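# Fold and close an open mailer box with two arms

## Task

Shut the open mailer box: tuck both side flaps inward, then fold the front flap down and push it inside the front wall until its tabs lock. The box must finish lying flat on the table close to its starting spot, touching nothing else from the table, and must stay closed by itself, not because the robot is holding it.

## Robot and tools

Robot: two arms, left_arm and right_arm, each with a two-finger parallel gripper and a wrist camera. Bases in the scene frame: left_arm at (-0.011, +0.368, 0) m, right_arm at (+0.006, -0.251, 0) m, each turned by a tiny yaw. Scene frame: origin on the table surface midway between the arms, +x reaches out over the table, +z is up, and left_arm sits on the +y side. The arm names are labels only and do not match image left or right. A gripper's fingers extend along its own +z and close along its own y; the reported hand point sits between the pads, roughly 1 cm short of the tips.

Row layout (used by both execute_actions and move): one flat list covering both arms, 14 numbers each in [-1, 1]: six joint numbers for left_arm, then its opening, then six joint numbers for right_arm, then its opening. Joint order inside each arm is fixed: wrist pitch (joint4), wrist roll (joint6), elbow (joint3), shoulder (joint2), wrist yaw (joint5), waist (joint1). Joint numbers are scaled offsets, not angles: 1.0 equals 1.83 rad for wrist pitch, 2.022 wrist roll, 1.276 elbow, 1.32 shoulder, 1.686 wrist yaw, 1.264 waist. The opening is absolute: +1 fully open, -1 shut. Optionally append 12 stiffness factors (0 to 1), left arm's six then right's six in the same joint order; they scale position gain and persist until rewritten. Joint ranges in rad: waist -2.880 to 2.880, shoulder 0.000 to 3.142, elbow 0.000 to 3.019, wrist pitch -1.693 to 1.571, wrist yaw -1.571 to 1.571, wrist roll -2.094 to 2.094; true ends may differ by 0.019 either way.

execute_actions(actions): a list of up to 15 actions, each a list of up to 15 rows; each row lasts one 1/30 s step, and a short action repeats its final row until 15 steps (0.5 s) have passed. Offsets in every row of an action count from the joint angles at the moment that action began (for the first action, the last reported angles), not from the previous row. If any joint would be pushed more than 0.019 rad beyond its range, that action is rejected for both arms; a malformed action, or a failing first action, rejects the whole call. An empty list just reports state and images.

move(target, speed, blocking): target is one row as above; its offsets count from the Joint positions in the most recent result that printed them. All joints travel together so they finish at the same fraction, so hands trace curves. speed (0.01 to 2 rad/s, default 0.5) caps the joint with the longest travel; paths take 0.5 to 10 s and are cut off at 10 s. Moves do not avoid obstacles or the other arm. blocking=false returns after 0.5 s while motion continues; then only wait or stop are accepted until a result shows the move ended. The result adds a move: line with the ending (done, off_target, moving, held, fault), limits=held or limits=none, and each arm's joint farthest from target. Faster moves and targets set deeper past contact press harder.

wait(seconds): 0 to 10; lets time pass with the last commands held, returning early if a running move finishes. stop(): brakes a running move; needs stopping room. zoom_image(camera, region): camera is cam_high, cam_low, cam_left_wrist or cam_right_wrist; region [x0, y0, x1, y1] in pixels from the top-left, at most 504 by 504. Image sizes: cam_high and cam_low 896x504, wrists 504x504. read_manual(section) returns only URDF licence text. finished_scene(scene) closes the current scene by its number, irreversibly, and reports success.

Results: a state line per arm gives hand position (m) and quaternion wxyz in the scene frame (less exact at long reach). Joint positions and Joint velocities list each arm's joints in the order above (rad, rad/s) plus finger gap in m (0.094 fully open). Joint targets shows where joints are being driven now. grip_measured is the finger opening on the command scale. Joint torques are raw drive outputs with offsets and noise. Step readings show sampled joint angles, with HELD marking steps where an arm was held back. Other lines: joint command not followed (clearance check altered targets), joint sent to its limit, MOTOR HOT (85 °C), OVER-TEMPERATURE FAULT (100 °C, arm goes limp and drops), FAULT.

Motion limits: each joint target may lead its measured angle by at most 0.264 (waist), 0.32 (shoulder), 0.276 (elbow), 0.33 (wrist pitch), 0.186 (wrist yaw), 0.522 (wrist roll) rad per step, and targets are pulled back if they would put the hand over 70 mm from where it is, so big moves span several actions. Arms may sag under zero offsets; to hold a pose, first command offsets back to the wanted angles, then zeros.

Gripping: to hold something, command an opening below grip_measured, about 0.03 under for a firm hold, less for a light one. Pads push roughly 50 to 62 N; thin parts under ~2 mm get less. A held part may be briefly jerked by outside forces.

Avoid: the arms striking or pressing each other, knocking anything off the table, dropping, slamming, hard impacts, very forceful pushes on the box, and long holding loads that heat motors. The robot keeps running during thinking, holding the last command.

Each tool is called after "Request:" as name(argument=value, ...) on one line, values as JSON.

## Session

Request:
execute_actions(actions=[])

Scene clock: 0.00 s.
left_arm: end_effector_position=(+0.1833, -0.0605, +0.3004) grip_measured=+1.000 end_effector_quat_wxyz=(+0.065, +0.869, +0.487, +0.063) | right_arm: end_effector_position=(+0.5773, -0.7928, +0.2035) grip_measured=+1.000 end_effector_quat_wxyz=(+0.476, +0.444, +0.664, +0.367)
Joint names: [wrist pitch, wrist roll, elbow, shoulder, wrist yaw, waist]
Joint positions: left_arm=[-1.537  0.932  1.576  1.498 -0.143 -1.164  0.094] | right_arm=[-0.115  0.835  1.701  2.08  -0.945 -0.921  0.094]
Joint velocities: left_arm=[-0.007 -0.095 -0.012 -0.005 -0.007 -0.005  0.   ] | right_arm=[ 0.017 -0.051 -0.012 -0.005  0.022  0.005  0.   ]
Joint torques (N m, as the arm reports them, + toward a larger angle): no reading
Joint targets: left_arm=[-1.535 0.932 1.604 1.492 -0.143 -1.164] | right_arm=[-0.110 0.835 1.726 2.081 -0.945 -0.921]
Joint stiffness scale: left_arm=[1. 1. 1. 1. 1. 1.] | right_arm=[1. 1. 1. 1. 1. 1.]

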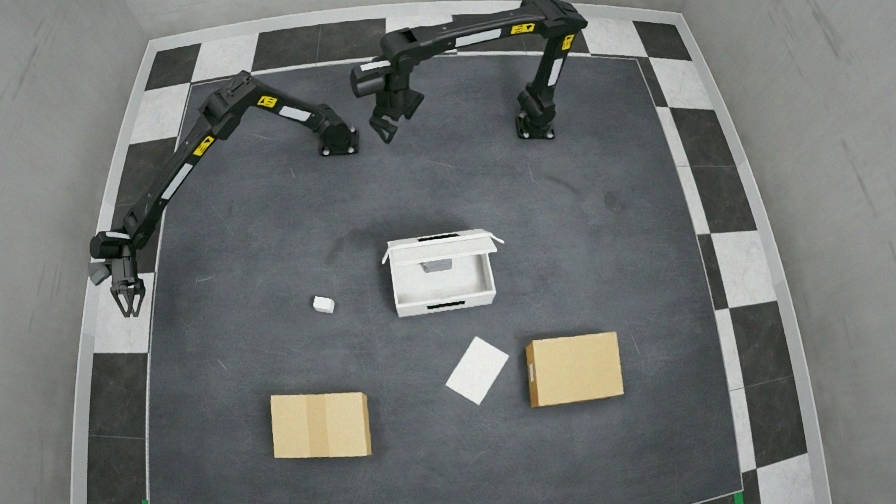

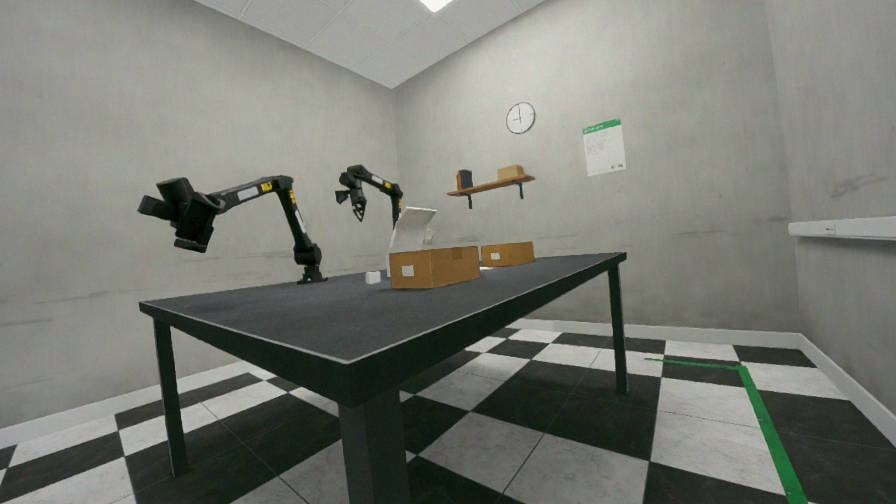

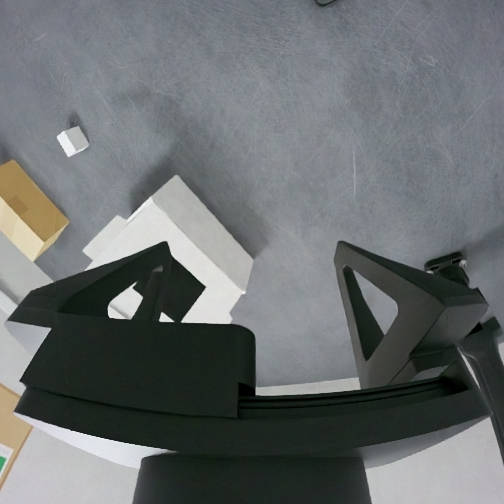

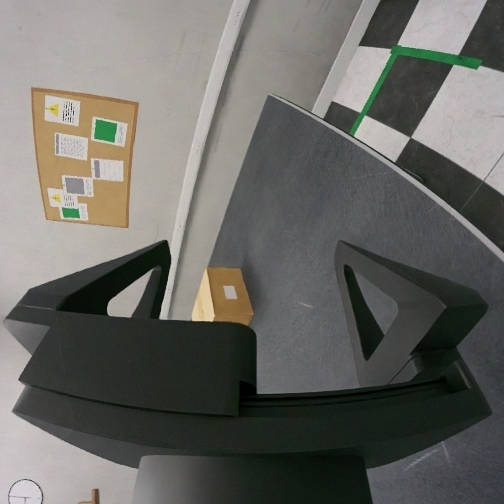

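Request:
zoom_image(camera="cam_high", region=[360, 210, 530, 330])

Request:
zoom_image(camera="cam_low", region=[350, 190, 550, 300])

Region (360, 210, 530, 330) of cam_high's 896x504 image, scaled by 2.965, with more detail than that image has; it fills the top 356 rows of this view, and the rest is white.

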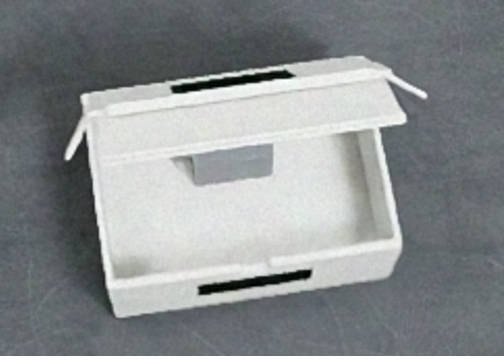

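Region (350, 190, 550, 300) of cam_low's 896x504 image, scaled by 2.520, with more detail than that image has; it fills the top 277 rows of this view, and the rest is white.

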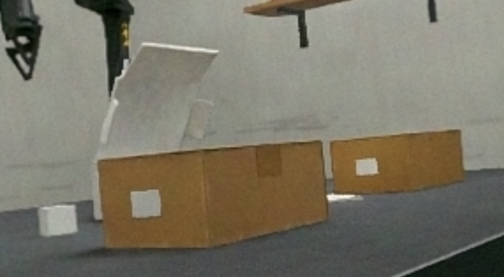

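Request:
move(target=[0,-0.46,0.2,0,0.085,0.64,1,0.38,-0.413,-0.578,-0.406,-0.329,0.49,1], speed=0.8)

Scene clock: 62.70 s.
left_arm: end_effector_position=(+0.4583, +0.1793, +0.3881) grip_measured=+1.000 end_effector_quat_wxyz=(+0.158, +0.196, +0.967, -0.027) | right_arm: end_effector_position=(+0.5203, -0.2371, +0.2976) grip_measured=+1.000 end_effector_quat_wxyz=(+0.579, -0.386, +0.593, +0.405)
Joint names: [wrist pitch, wrist roll, elbow, shoulder, wrist yaw, waist]
Joint positions: left_arm=[-1.537  0.017  1.785  1.498 -0.003 -0.35   0.094] | right_arm=[ 0.564  0.012  0.96   1.545 -1.498 -0.296  0.094]
Joint velocities: left_arm=[-0.017 -0.051 -0.007 -0.005  0.007 -0.024  0.   ] | right_arm=[-0.007  0.022  0.002 -0.015 -0.007 -0.024  0.   ]
Joint torques (N m, as the arm reports them, + toward a larger angle): left_arm=[  0.84  -0.1   12.72 -11.74   0.14  -0.42] | right_arm=[  2.74  -0.12   8.64 -11.44  -0.18  -0.63]
Joint targets: left_arm=[-1.537 0.002 1.831 1.498 0.001 -0.355] | right_arm=[0.581 -0.000 0.963 1.544 -1.500 -0.302]
Joint stiffness scale: left_arm=[1. 1. 1. 1. 1. 1.] | right_arm=[1. 1. 1. 1. 1. 1.]
move: off_target (left_arm); limits=none; left_arm: farthest joint: the elbow, 0.046 radians from its target (0.255 radians at the start); right_arm: farthest joint: the wrist pitch, 0.017 radians from its target (0.695 radians at the start)
camera_calibration (this result's frames):
cam_left_wrist: T_world_to_cam=[[-0.39256, -0.91969, -0.00821233, 0.348567], [-0.87539, 0.370882, 0.310061, 0.218478], [-0.282114, 0.128907, -0.950681, 0.599433], [0, 0, 0, 1]] pos_world=[0.497195, 0.162273, 0.50499]
cam_right_wrist: T_world_to_cam=[[0.917414, -0.396718, -0.0310799, -0.565989], [-0.252261, -0.519393, -0.816453, 0.256499], [0.307759, 0.756865, -0.576575, 0.31386], [0, 0, 0, 1]] pos_world=[0.487358, -0.328864, 0.372793]

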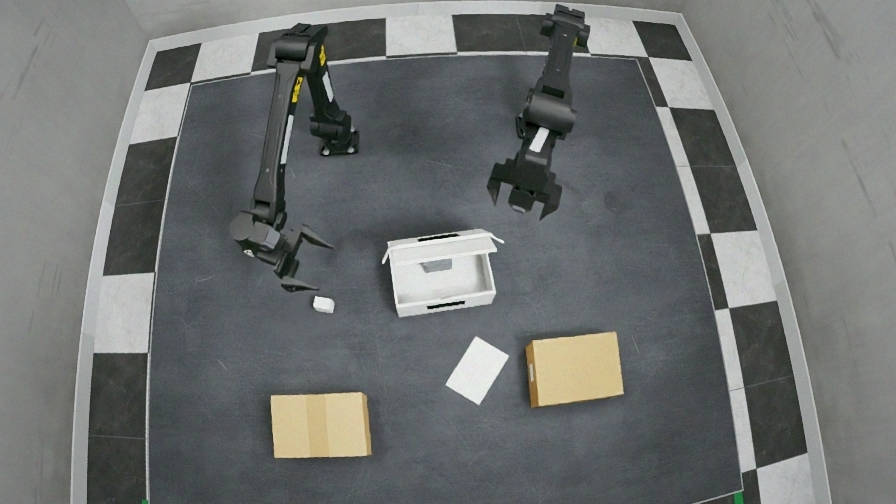

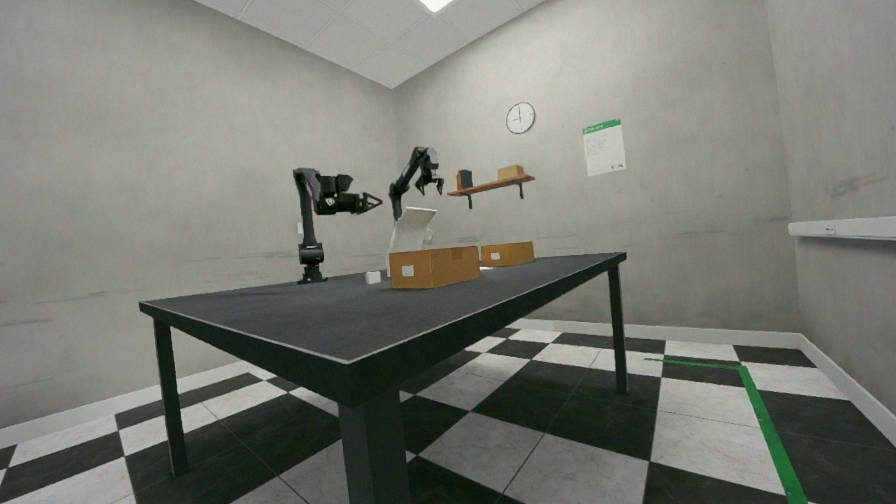

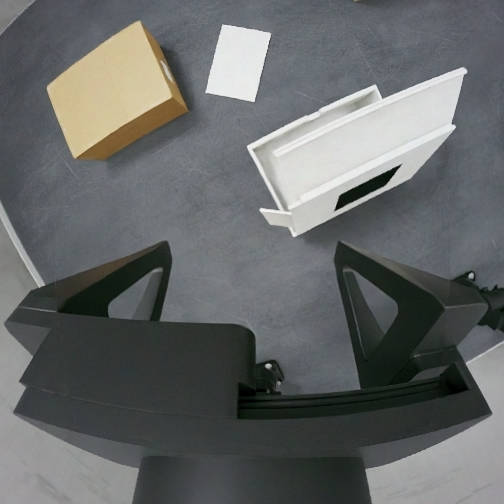

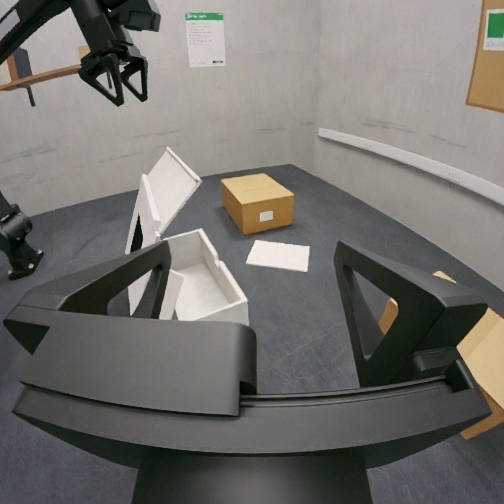

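Request:
move(target=[0,0,0.03,0,0,0,1,0.17,0,-0.279,-0.056,-0.035,0.0,1], speed=0.8)

Request:
zoom_image(camera="cam_right_wrist", region=[130, 60, 400, 330])

Scene clock: 76.17 s.
left_arm: end_effector_position=(+0.4580, +0.1794, +0.3871) grip_measured=+1.000 end_effector_quat_wxyz=(+0.157, +0.196, +0.968, -0.027) | right_arm: end_effector_position=(+0.4149, -0.2028, +0.2157) grip_measured=+1.000 end_effector_quat_wxyz=(+0.566, -0.400, +0.583, +0.423)
Joint names: [wrist pitch, wrist roll, elbow, shoulder, wrist yaw, waist]
Joint positions: left_arm=[-1.537  0.017  1.783  1.498 -0.003 -0.35   0.094] | right_arm=[ 0.856  0.011  0.596  1.481 -1.556 -0.296  0.094]
Joint velocities: left_arm=[-0.002 -0.066 -0.012 -0.024 -0.022  0.005  0.   ] | right_arm=[-0.002 -0.022 -0.002 -0.015 -0.022 -0.015  0.   ]
Joint torques (N m, as the arm reports them, + toward a larger angle): left_arm=[  0.81   0.02  12.22 -11.81  -0.04  -0.12] | right_arm=[ 2.64 -0.01  7.26 -8.44 -0.18 -0.15]
Joint targets: left_arm=[-1.537 0.018 1.823 1.498 -0.003 -0.350] | right_arm=[0.875 0.012 0.604 1.471 -1.557 -0.296]
Joint stiffness scale: left_arm=[1. 1. 1. 1. 1. 1.] | right_arm=[1. 1. 1. 1. 1. 1.]
move: off_target (left_arm); limits=none; left_arm: farthest joint: the elbow, 0.041 radians from its target (0.038 radians at the start); right_arm: farthest joint: the wrist pitch, 0.019 radians from its target (0.312 radians at the start)
camera_calibration (this result's frames):
cam_left_wrist: T_world_to_cam=[[-0.392244, -0.919826, -0.00804522, 0.348368], [-0.87485, 0.370334, 0.312233, 0.21753], [-0.28422, 0.12951, -0.949972, 0.59896], [0, 0, 0, 1]] pos_world=[0.497188, 0.162307, 0.503878]
cam_right_wrist: T_world_to_cam=[[0.938395, -0.343509, -0.0376421, -0.454686], [-0.226908, -0.530354, -0.816846, 0.168195], [0.26063, 0.775065, -0.575627, 0.296061], [0, 0, 0, 1]] pos_world=[0.387678, -0.296452, 0.290695]

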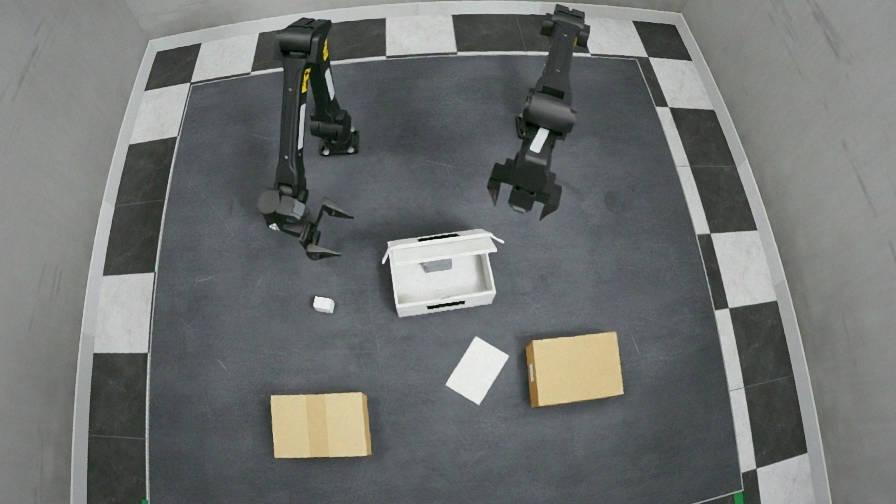

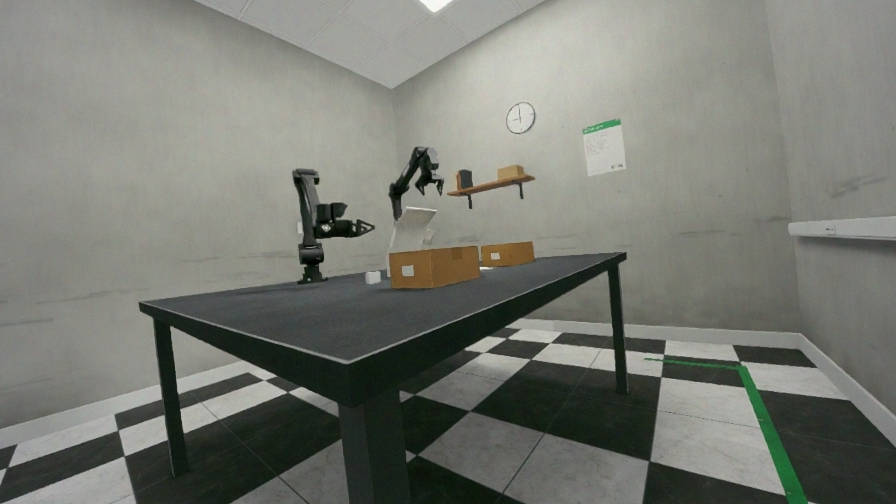

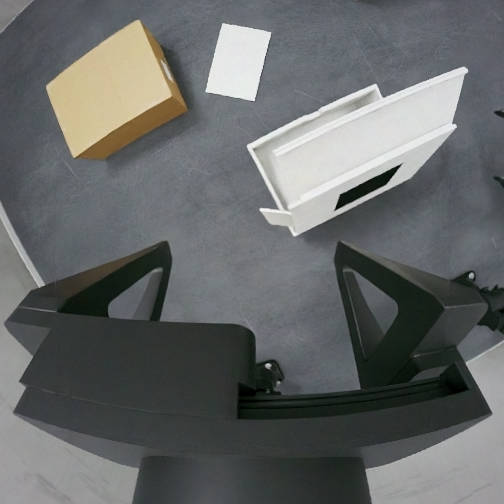

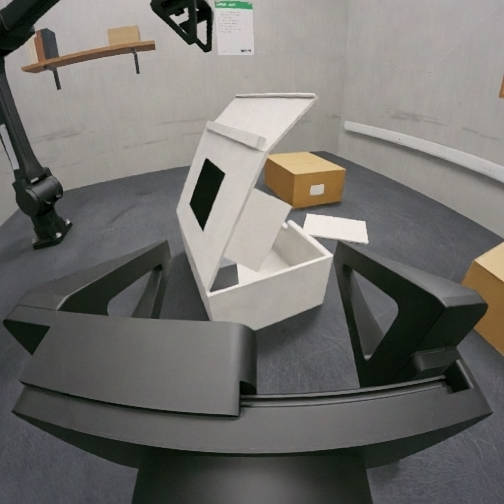

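Region (130, 60, 400, 330) of cam_right_wrist's 504x504 image, scaled by 1.867, with more detail than that image has.

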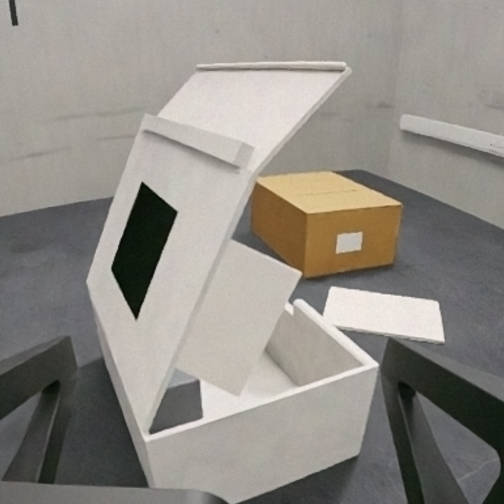

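Request:
move(target=[0.812,0,-0.89,-0.29,0.328,0.25,0.06,-0.52,0,-0.015,-0.317,0.419,0.1,0.06], speed=0.8)

Request:
move(target=[0.008,0,0.01,0,0,-0.185,0.06,0.008,0,0.01,0,0,0.07,0.06])

Scene clock: 165.80 s.
left_arm: end_effector_position=(+0.4269, +0.2468, +0.2004) grip_measured=+0.062 end_effector_quat_wxyz=(+0.456, +0.167, +0.838, -0.249) | right_arm: end_effector_position=(+0.4162, -0.2026, +0.2121) grip_measured=+0.062 end_effector_quat_wxyz=(+0.466, -0.112, +0.817, +0.321)
Joint names: [wrist pitch, wrist roll, elbow, shoulder, wrist yaw, waist]
Joint positions: left_arm=[-0.068  0.017  0.636  1.136  0.545 -0.039  0.05 ] | right_arm=[-0.084  0.011  0.575  1.068 -0.853 -0.184  0.05 ]
Joint velocities: left_arm=[ 0.002  0.022 -0.007  0.024  0.007  0.005  0.   ] | right_arm=[ 0.007 -0.022 -0.007 -0.005  0.007 -0.015  0.   ]
Joint torques (N m, as the arm reports them, + toward a larger angle): left_arm=[ 2.56  0.04  9.72 -8.31  0.37  0.28] | right_arm=[ 1.68 -0.06  9.22 -6.32 -0.25  0.67]
Joint targets: left_arm=[-0.051 0.017 0.647 1.115 0.550 -0.035] | right_arm=[-0.095 0.011 0.577 1.063 -0.849 -0.169]
Joint stiffness scale: left_arm=[1. 1. 1. 1. 1. 1.] | right_arm=[1. 1. 1. 1. 1. 1.]
move: off_target (left_arm); limits=none; left_arm: farthest joint: the shoulder, 0.021 radians from its target (0.382 radians at the start); right_arm: farthest joint: the waist, 0.015 radians from its target (0.126 radians at the start)
camera_calibration (this result's frames):
cam_left_wrist: T_world_to_cam=[[-0.510335, -0.819219, 0.261608, 0.368164], [-0.827372, 0.384749, -0.409174, 0.344397], [0.234549, -0.425263, -0.87415, 0.304327], [0, 0, 0, 1]] pos_world=[0.401452, 0.298519, 0.310631]
cam_right_wrist: T_world_to_cam=[[0.466817, -0.783996, -0.409185, -0.27015], [-0.844, -0.256783, -0.470878, 0.404528], [0.264095, 0.565166, -0.781563, 0.293316], [0, 0, 0, 1]] pos_world=[0.390069, -0.273693, 0.309187]

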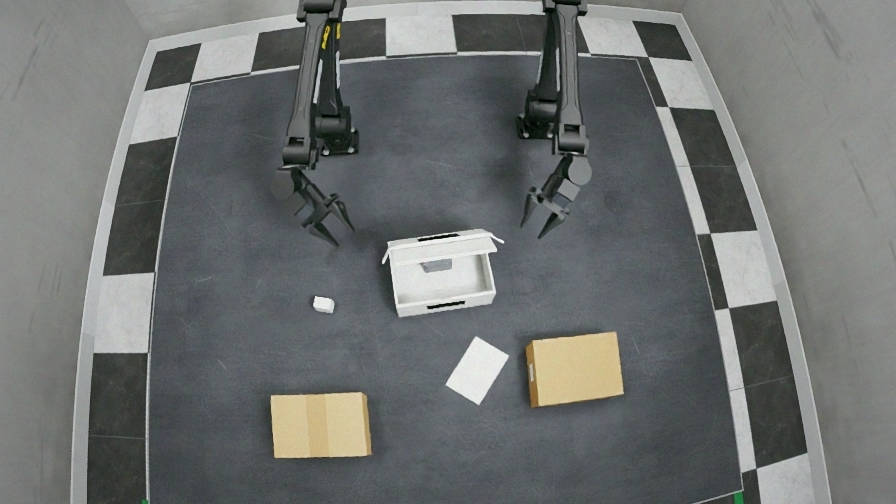

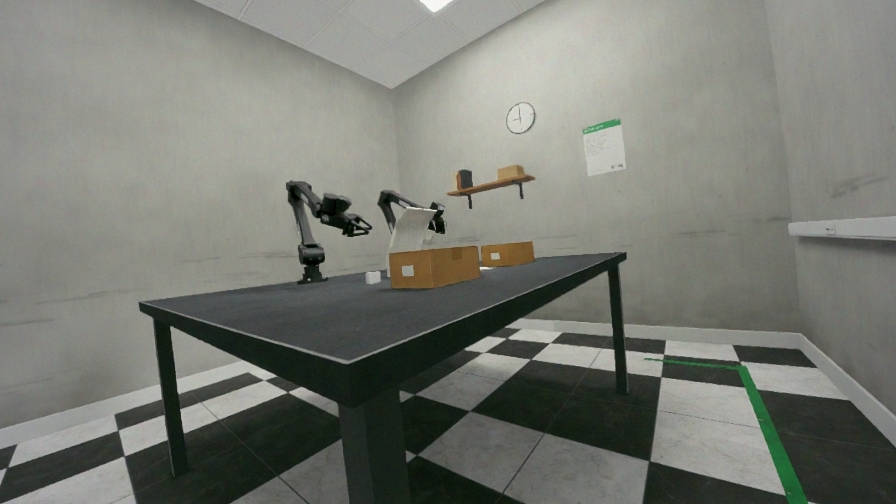

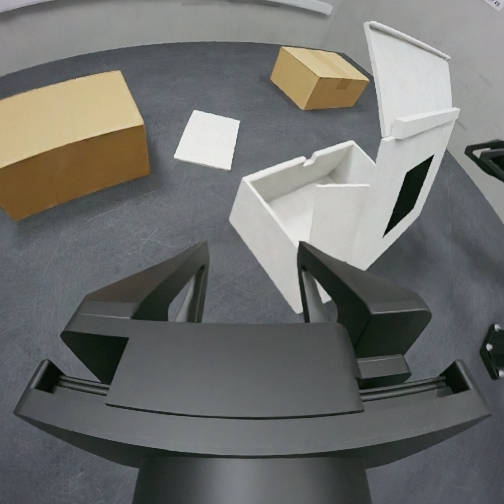

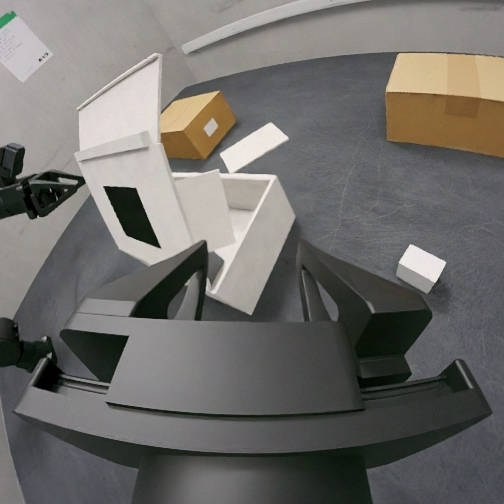

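Scene clock: 166.70 s.
left_arm: end_effector_position=(+0.3851, +0.1475, +0.1986) grip_measured=+0.062 end_effector_quat_wxyz=(+0.422, +0.264, +0.813, -0.301) | right_arm: end_effector_position=(+0.4113, -0.1717, +0.2121) grip_measured=+0.062 end_effector_quat_wxyz=(+0.454, -0.143, +0.812, +0.339)
Joint names: [wrist pitch, wrist roll, elbow, shoulder, wrist yaw, waist]
Joint positions: left_arm=[-0.068  0.017  0.633  1.136  0.545 -0.277  0.05 ] | right_arm=[-0.084  0.011  0.575  1.068 -0.853 -0.108  0.05 ]
Joint velocities: left_arm=[ 0.012 -0.037 -0.012 -0.005 -0.022 -0.005  0.   ] | right_arm=[ 0.012 -0.051  0.022  0.005 -0.007 -0.024 -0.   ]
Joint torques (N m, as the arm reports them, + toward a larger angle): left_arm=[ 2.41  0.04 10.1  -6.58  0.17  0.34] | right_arm=[ 2.8  -0.08  9.95 -4.73 -0.39  0.24]
Joint targets: left_arm=[-0.054 0.017 0.649 1.136 0.545 -0.273] | right_arm=[-0.069 0.011 0.587 1.068 -0.853 -0.096]
Joint stiffness scale: left_arm=[1. 1. 1. 1. 1. 1.] | right_arm=[1. 1. 1. 1. 1. 1.]
move: done; limits=none; left_arm: farthest joint: the elbow, 0.016 radians from its target (0.013 radians at the start); right_arm: farthest joint: the wrist pitch, 0.014 radians from its target (0.014 radians at the start)
camera_calibration (this result's frames):
cam_left_wrist: T_world_to_cam=[[-0.687741, -0.676582, 0.263152, 0.312992], [-0.715086, 0.568875, -0.406243, 0.276285], [0.125156, -0.467567, -0.875053, 0.318916], [0, 0, 0, 1]] pos_world=[0.372911, 0.203707, 0.308943]
cam_right_wrist: T_world_to_cam=[[0.524931, -0.746334, -0.409185, -0.261051], [-0.822095, -0.320053, -0.470878, 0.388489], [0.220472, 0.583568, -0.781563, 0.298216], [0, 0, 0, 1]] pos_world=[0.39066, -0.244524, 0.309187]

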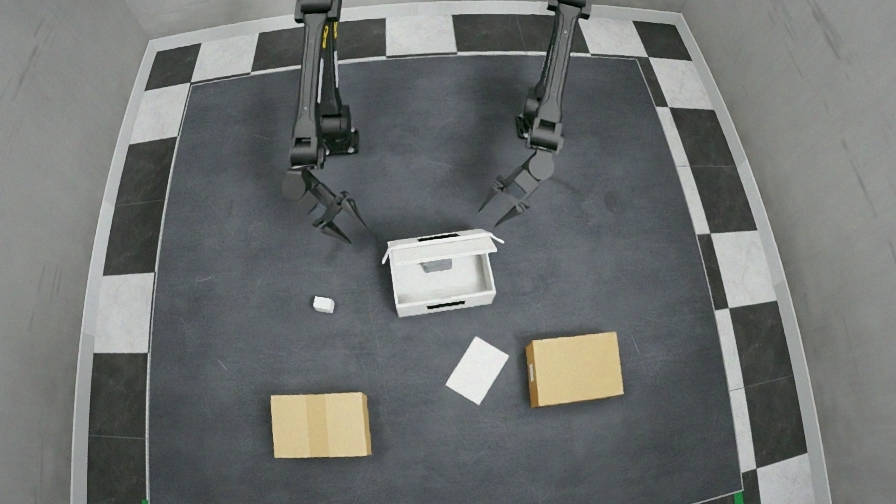

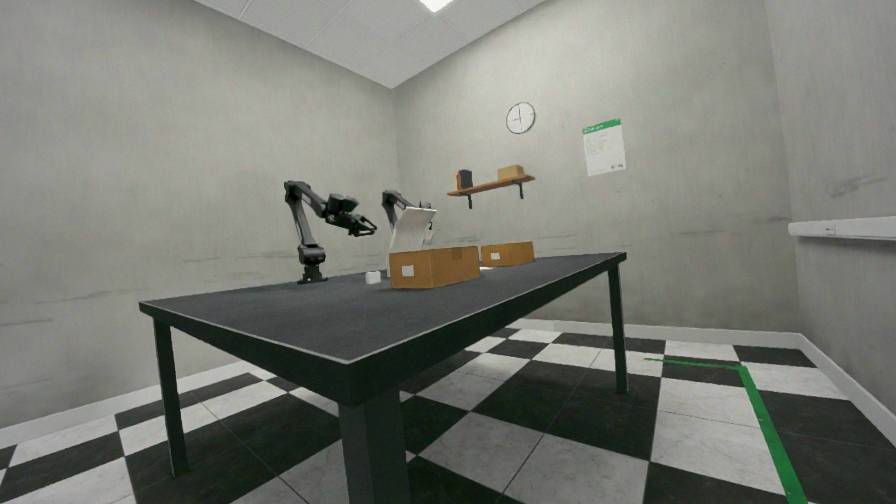

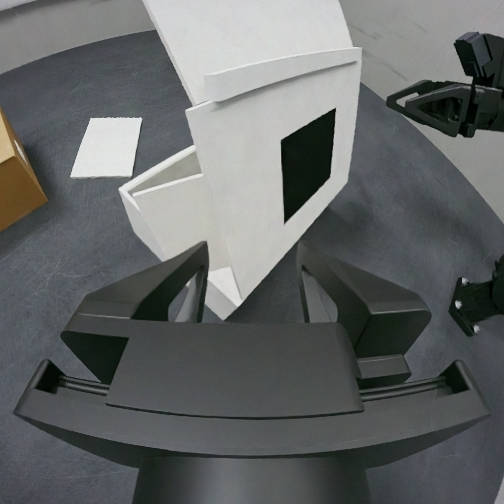

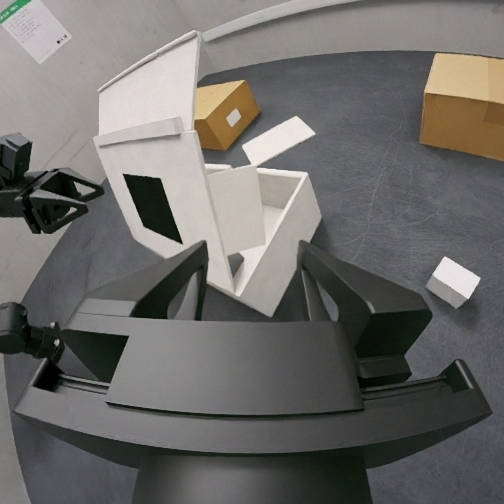

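Request:
move(target=[0.035,0,0.02,0.025,0,0.045,0.06,0.025,0,0.045,0.075,0,0.07,0.06], speed=0.2)

Request:
move(target=[0.055,0,0.06,0.11,0,-0.045,0.06,0.025,0,0.05,0.075,0,0.07,0.06], speed=0.12)

Scene clock: 200.50 s.
left_arm: end_effector_position=(+0.4021, +0.1668, +0.1992) grip_measured=+0.062 end_effector_quat_wxyz=(+0.441, +0.246, +0.813, -0.289) | right_arm: end_effector_position=(+0.4180, -0.1417, +0.1881) grip_measured=+0.062 end_effector_quat_wxyz=(+0.420, -0.164, +0.817, +0.361)
Joint names: [wrist pitch, wrist roll, elbow, shoulder, wrist yaw, waist]
Joint positions: left_arm=[-0.022  0.017  0.632  1.154  0.545 -0.225  0.05 ] | right_arm=[-0.057  0.011  0.59   1.162 -0.853 -0.032  0.05 ]
Joint velocities: left_arm=[ 0.012 -0.066  0.007 -0.015  0.007 -0.015 -0.001] | right_arm=[-0.002  0.037  0.012 -0.005 -0.022  0.005  0.001]
Joint torques (N m, as the arm reports them, + toward a larger angle): left_arm=[ 2.58  0.04 11.01 -5.66  0.17  0.29] | right_arm=[ 3.02 -0.07 12.22 -5.58 -0.41  0.32]
Joint targets: left_arm=[-0.004 0.017 0.659 1.169 0.545 -0.220] | right_arm=[-0.038 0.011 0.632 1.167 -0.853 -0.020]
Joint stiffness scale: left_arm=[1. 1. 1. 1. 1. 1.] | right_arm=[1. 1. 1. 1. 1. 1.]
move: off_target (left_arm, right_arm); limits=none; left_arm: farthest joint: the elbow, 0.027 radians from its target (0.026 radians at the start); right_arm: farthest joint: the elbow, 0.043 radians from its target (0.058 radians at the start)
camera_calibration (this result's frames):
cam_left_wrist: T_world_to_cam=[[-0.658556, -0.709541, 0.250713, 0.333765], [-0.732523, 0.528107, -0.42955, 0.296151], [0.17238, -0.466535, -0.867543, 0.305647], [0, 0, 0, 1]] pos_world=[0.384053, 0.223015, 0.308694]
cam_right_wrist: T_world_to_cam=[[0.558103, -0.703099, -0.44065, -0.253878], [-0.81882, -0.380667, -0.429682, 0.374568], [0.134368, 0.60062, -0.788163, 0.300083], [0, 0, 0, 1]] pos_world=[0.408072, -0.216152, 0.285588]

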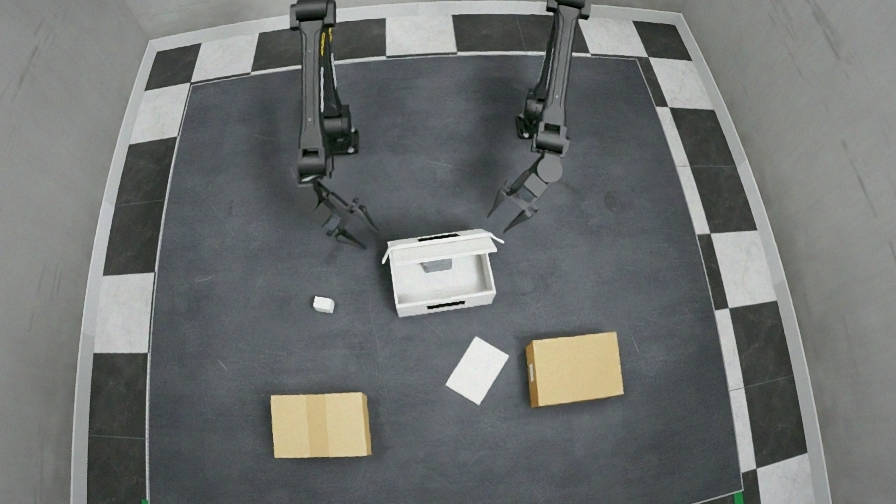

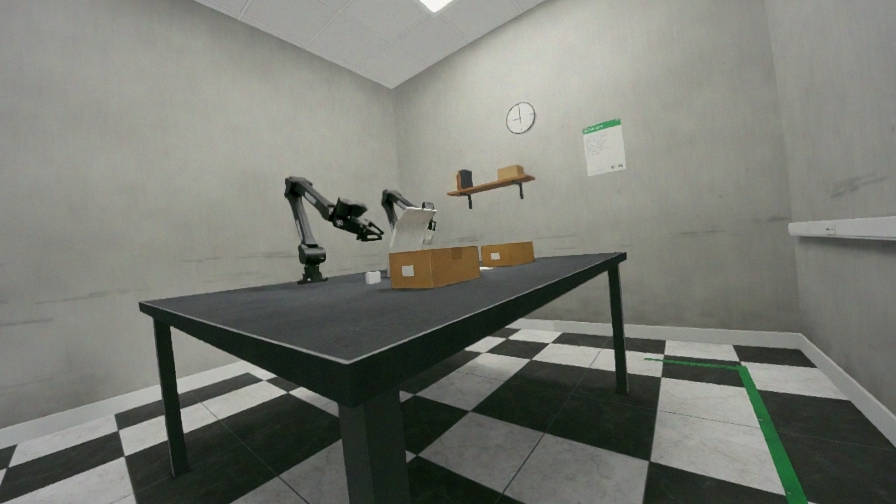

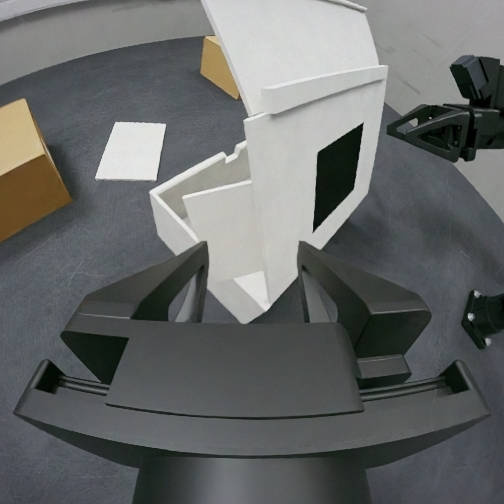

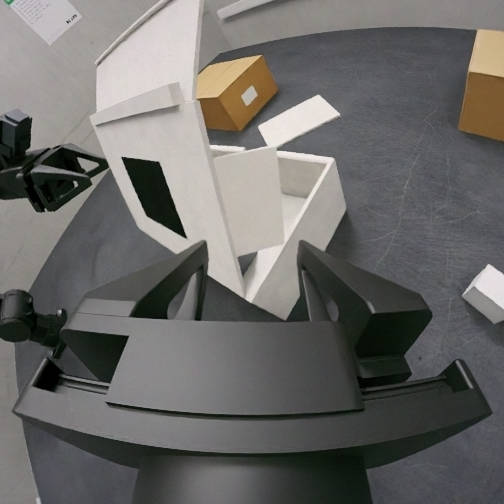

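Scene clock: 202.07 s.
left_arm: end_effector_position=(+0.4165, +0.1389, +0.1725) grip_measured=+0.062 end_effector_quat_wxyz=(+0.427, +0.264, +0.811, -0.300) | right_arm: end_effector_position=(+0.4235, -0.1110, +0.1675) grip_measured=+0.062 end_effector_quat_wxyz=(+0.389, -0.187, +0.818, +0.380)
Joint names: [wrist pitch, wrist roll, elbow, shoulder, wrist yaw, waist]
Joint positions: left_arm=[ 0.061  0.017  0.66   1.282  0.545 -0.274  0.05 ] | right_arm=[-0.031  0.011  0.613  1.251 -0.853  0.042  0.05 ]
Joint velocities: left_arm=[-0.007  0.037  0.002 -0.024  0.007  0.005 -0.001] | right_arm=[ 0.002 -0.007 -0.007 -0.005 -0.066  0.005  0.   ]
Joint torques (N m, as the arm reports them, + toward a larger angle): left_arm=[ 2.58  0.04 12.34 -6.88  0.16 -0.69] | right_arm=[ 2.98 -0.05 11.53 -5.84 -0.43  0.72]
Joint targets: left_arm=[0.079 0.017 0.708 1.299 0.545 -0.282] | right_arm=[-0.011 0.011 0.654 1.261 -0.853 0.056]
Joint stiffness scale: left_arm=[1. 1. 1. 1. 1. 1.] | right_arm=[1. 1. 1. 1. 1. 1.]
move: off_target (left_arm, right_arm); limits=none; left_arm: farthest joint: the elbow, 0.048 radians from its target (0.077 radians at the start); right_arm: farthest joint: the elbow, 0.041 radians from its target (0.064 radians at the start)
camera_calibration (this result's frames):
cam_left_wrist: T_world_to_cam=[[-0.688494, -0.677605, 0.25851, 0.336819], [-0.71257, 0.565688, -0.41502, 0.293942], [0.134984, -0.469945, -0.872314, 0.283839], [0, 0, 0, 1]] pos_world=[0.403038, 0.19534, 0.282517]
cam_right_wrist: T_world_to_cam=[[0.590524, -0.66017, -0.464174, -0.249469], [-0.804975, -0.440918, -0.396997, 0.363884], [0.0574225, 0.608085, -0.791793, 0.298703], [0, 0, 0, 1]] pos_world=[0.423083, -0.185886, 0.265175]

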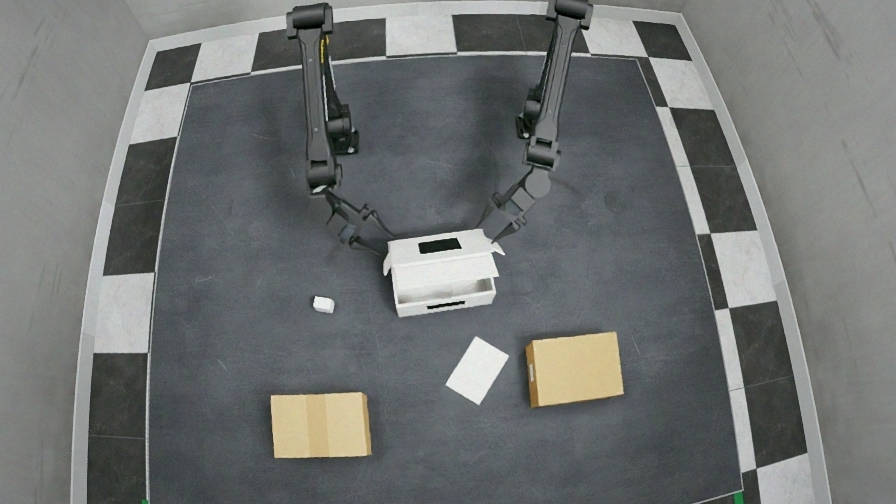

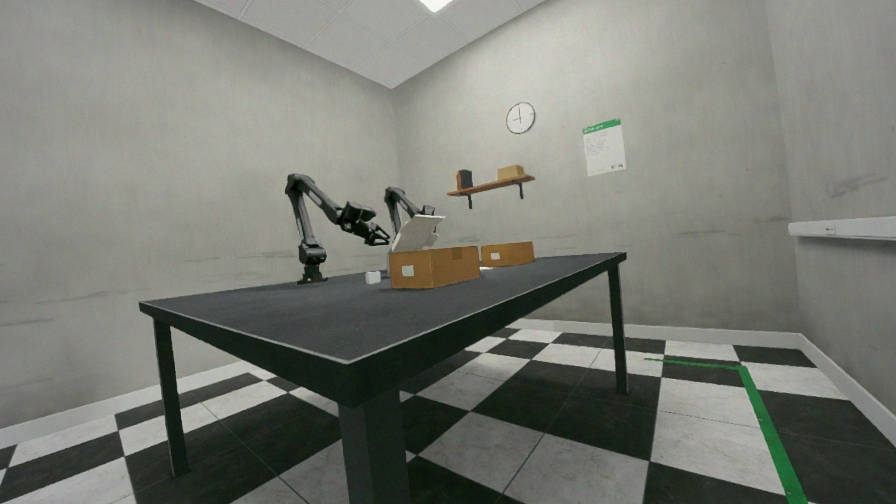

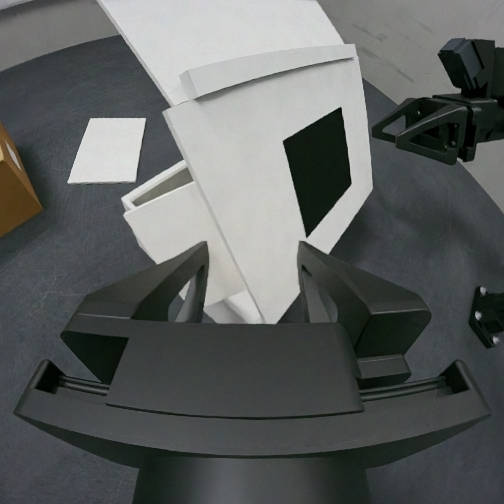

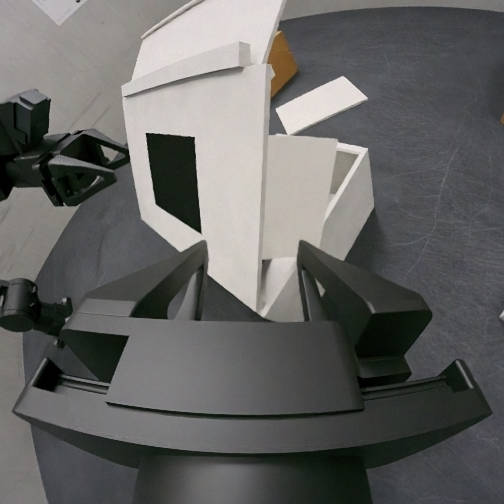

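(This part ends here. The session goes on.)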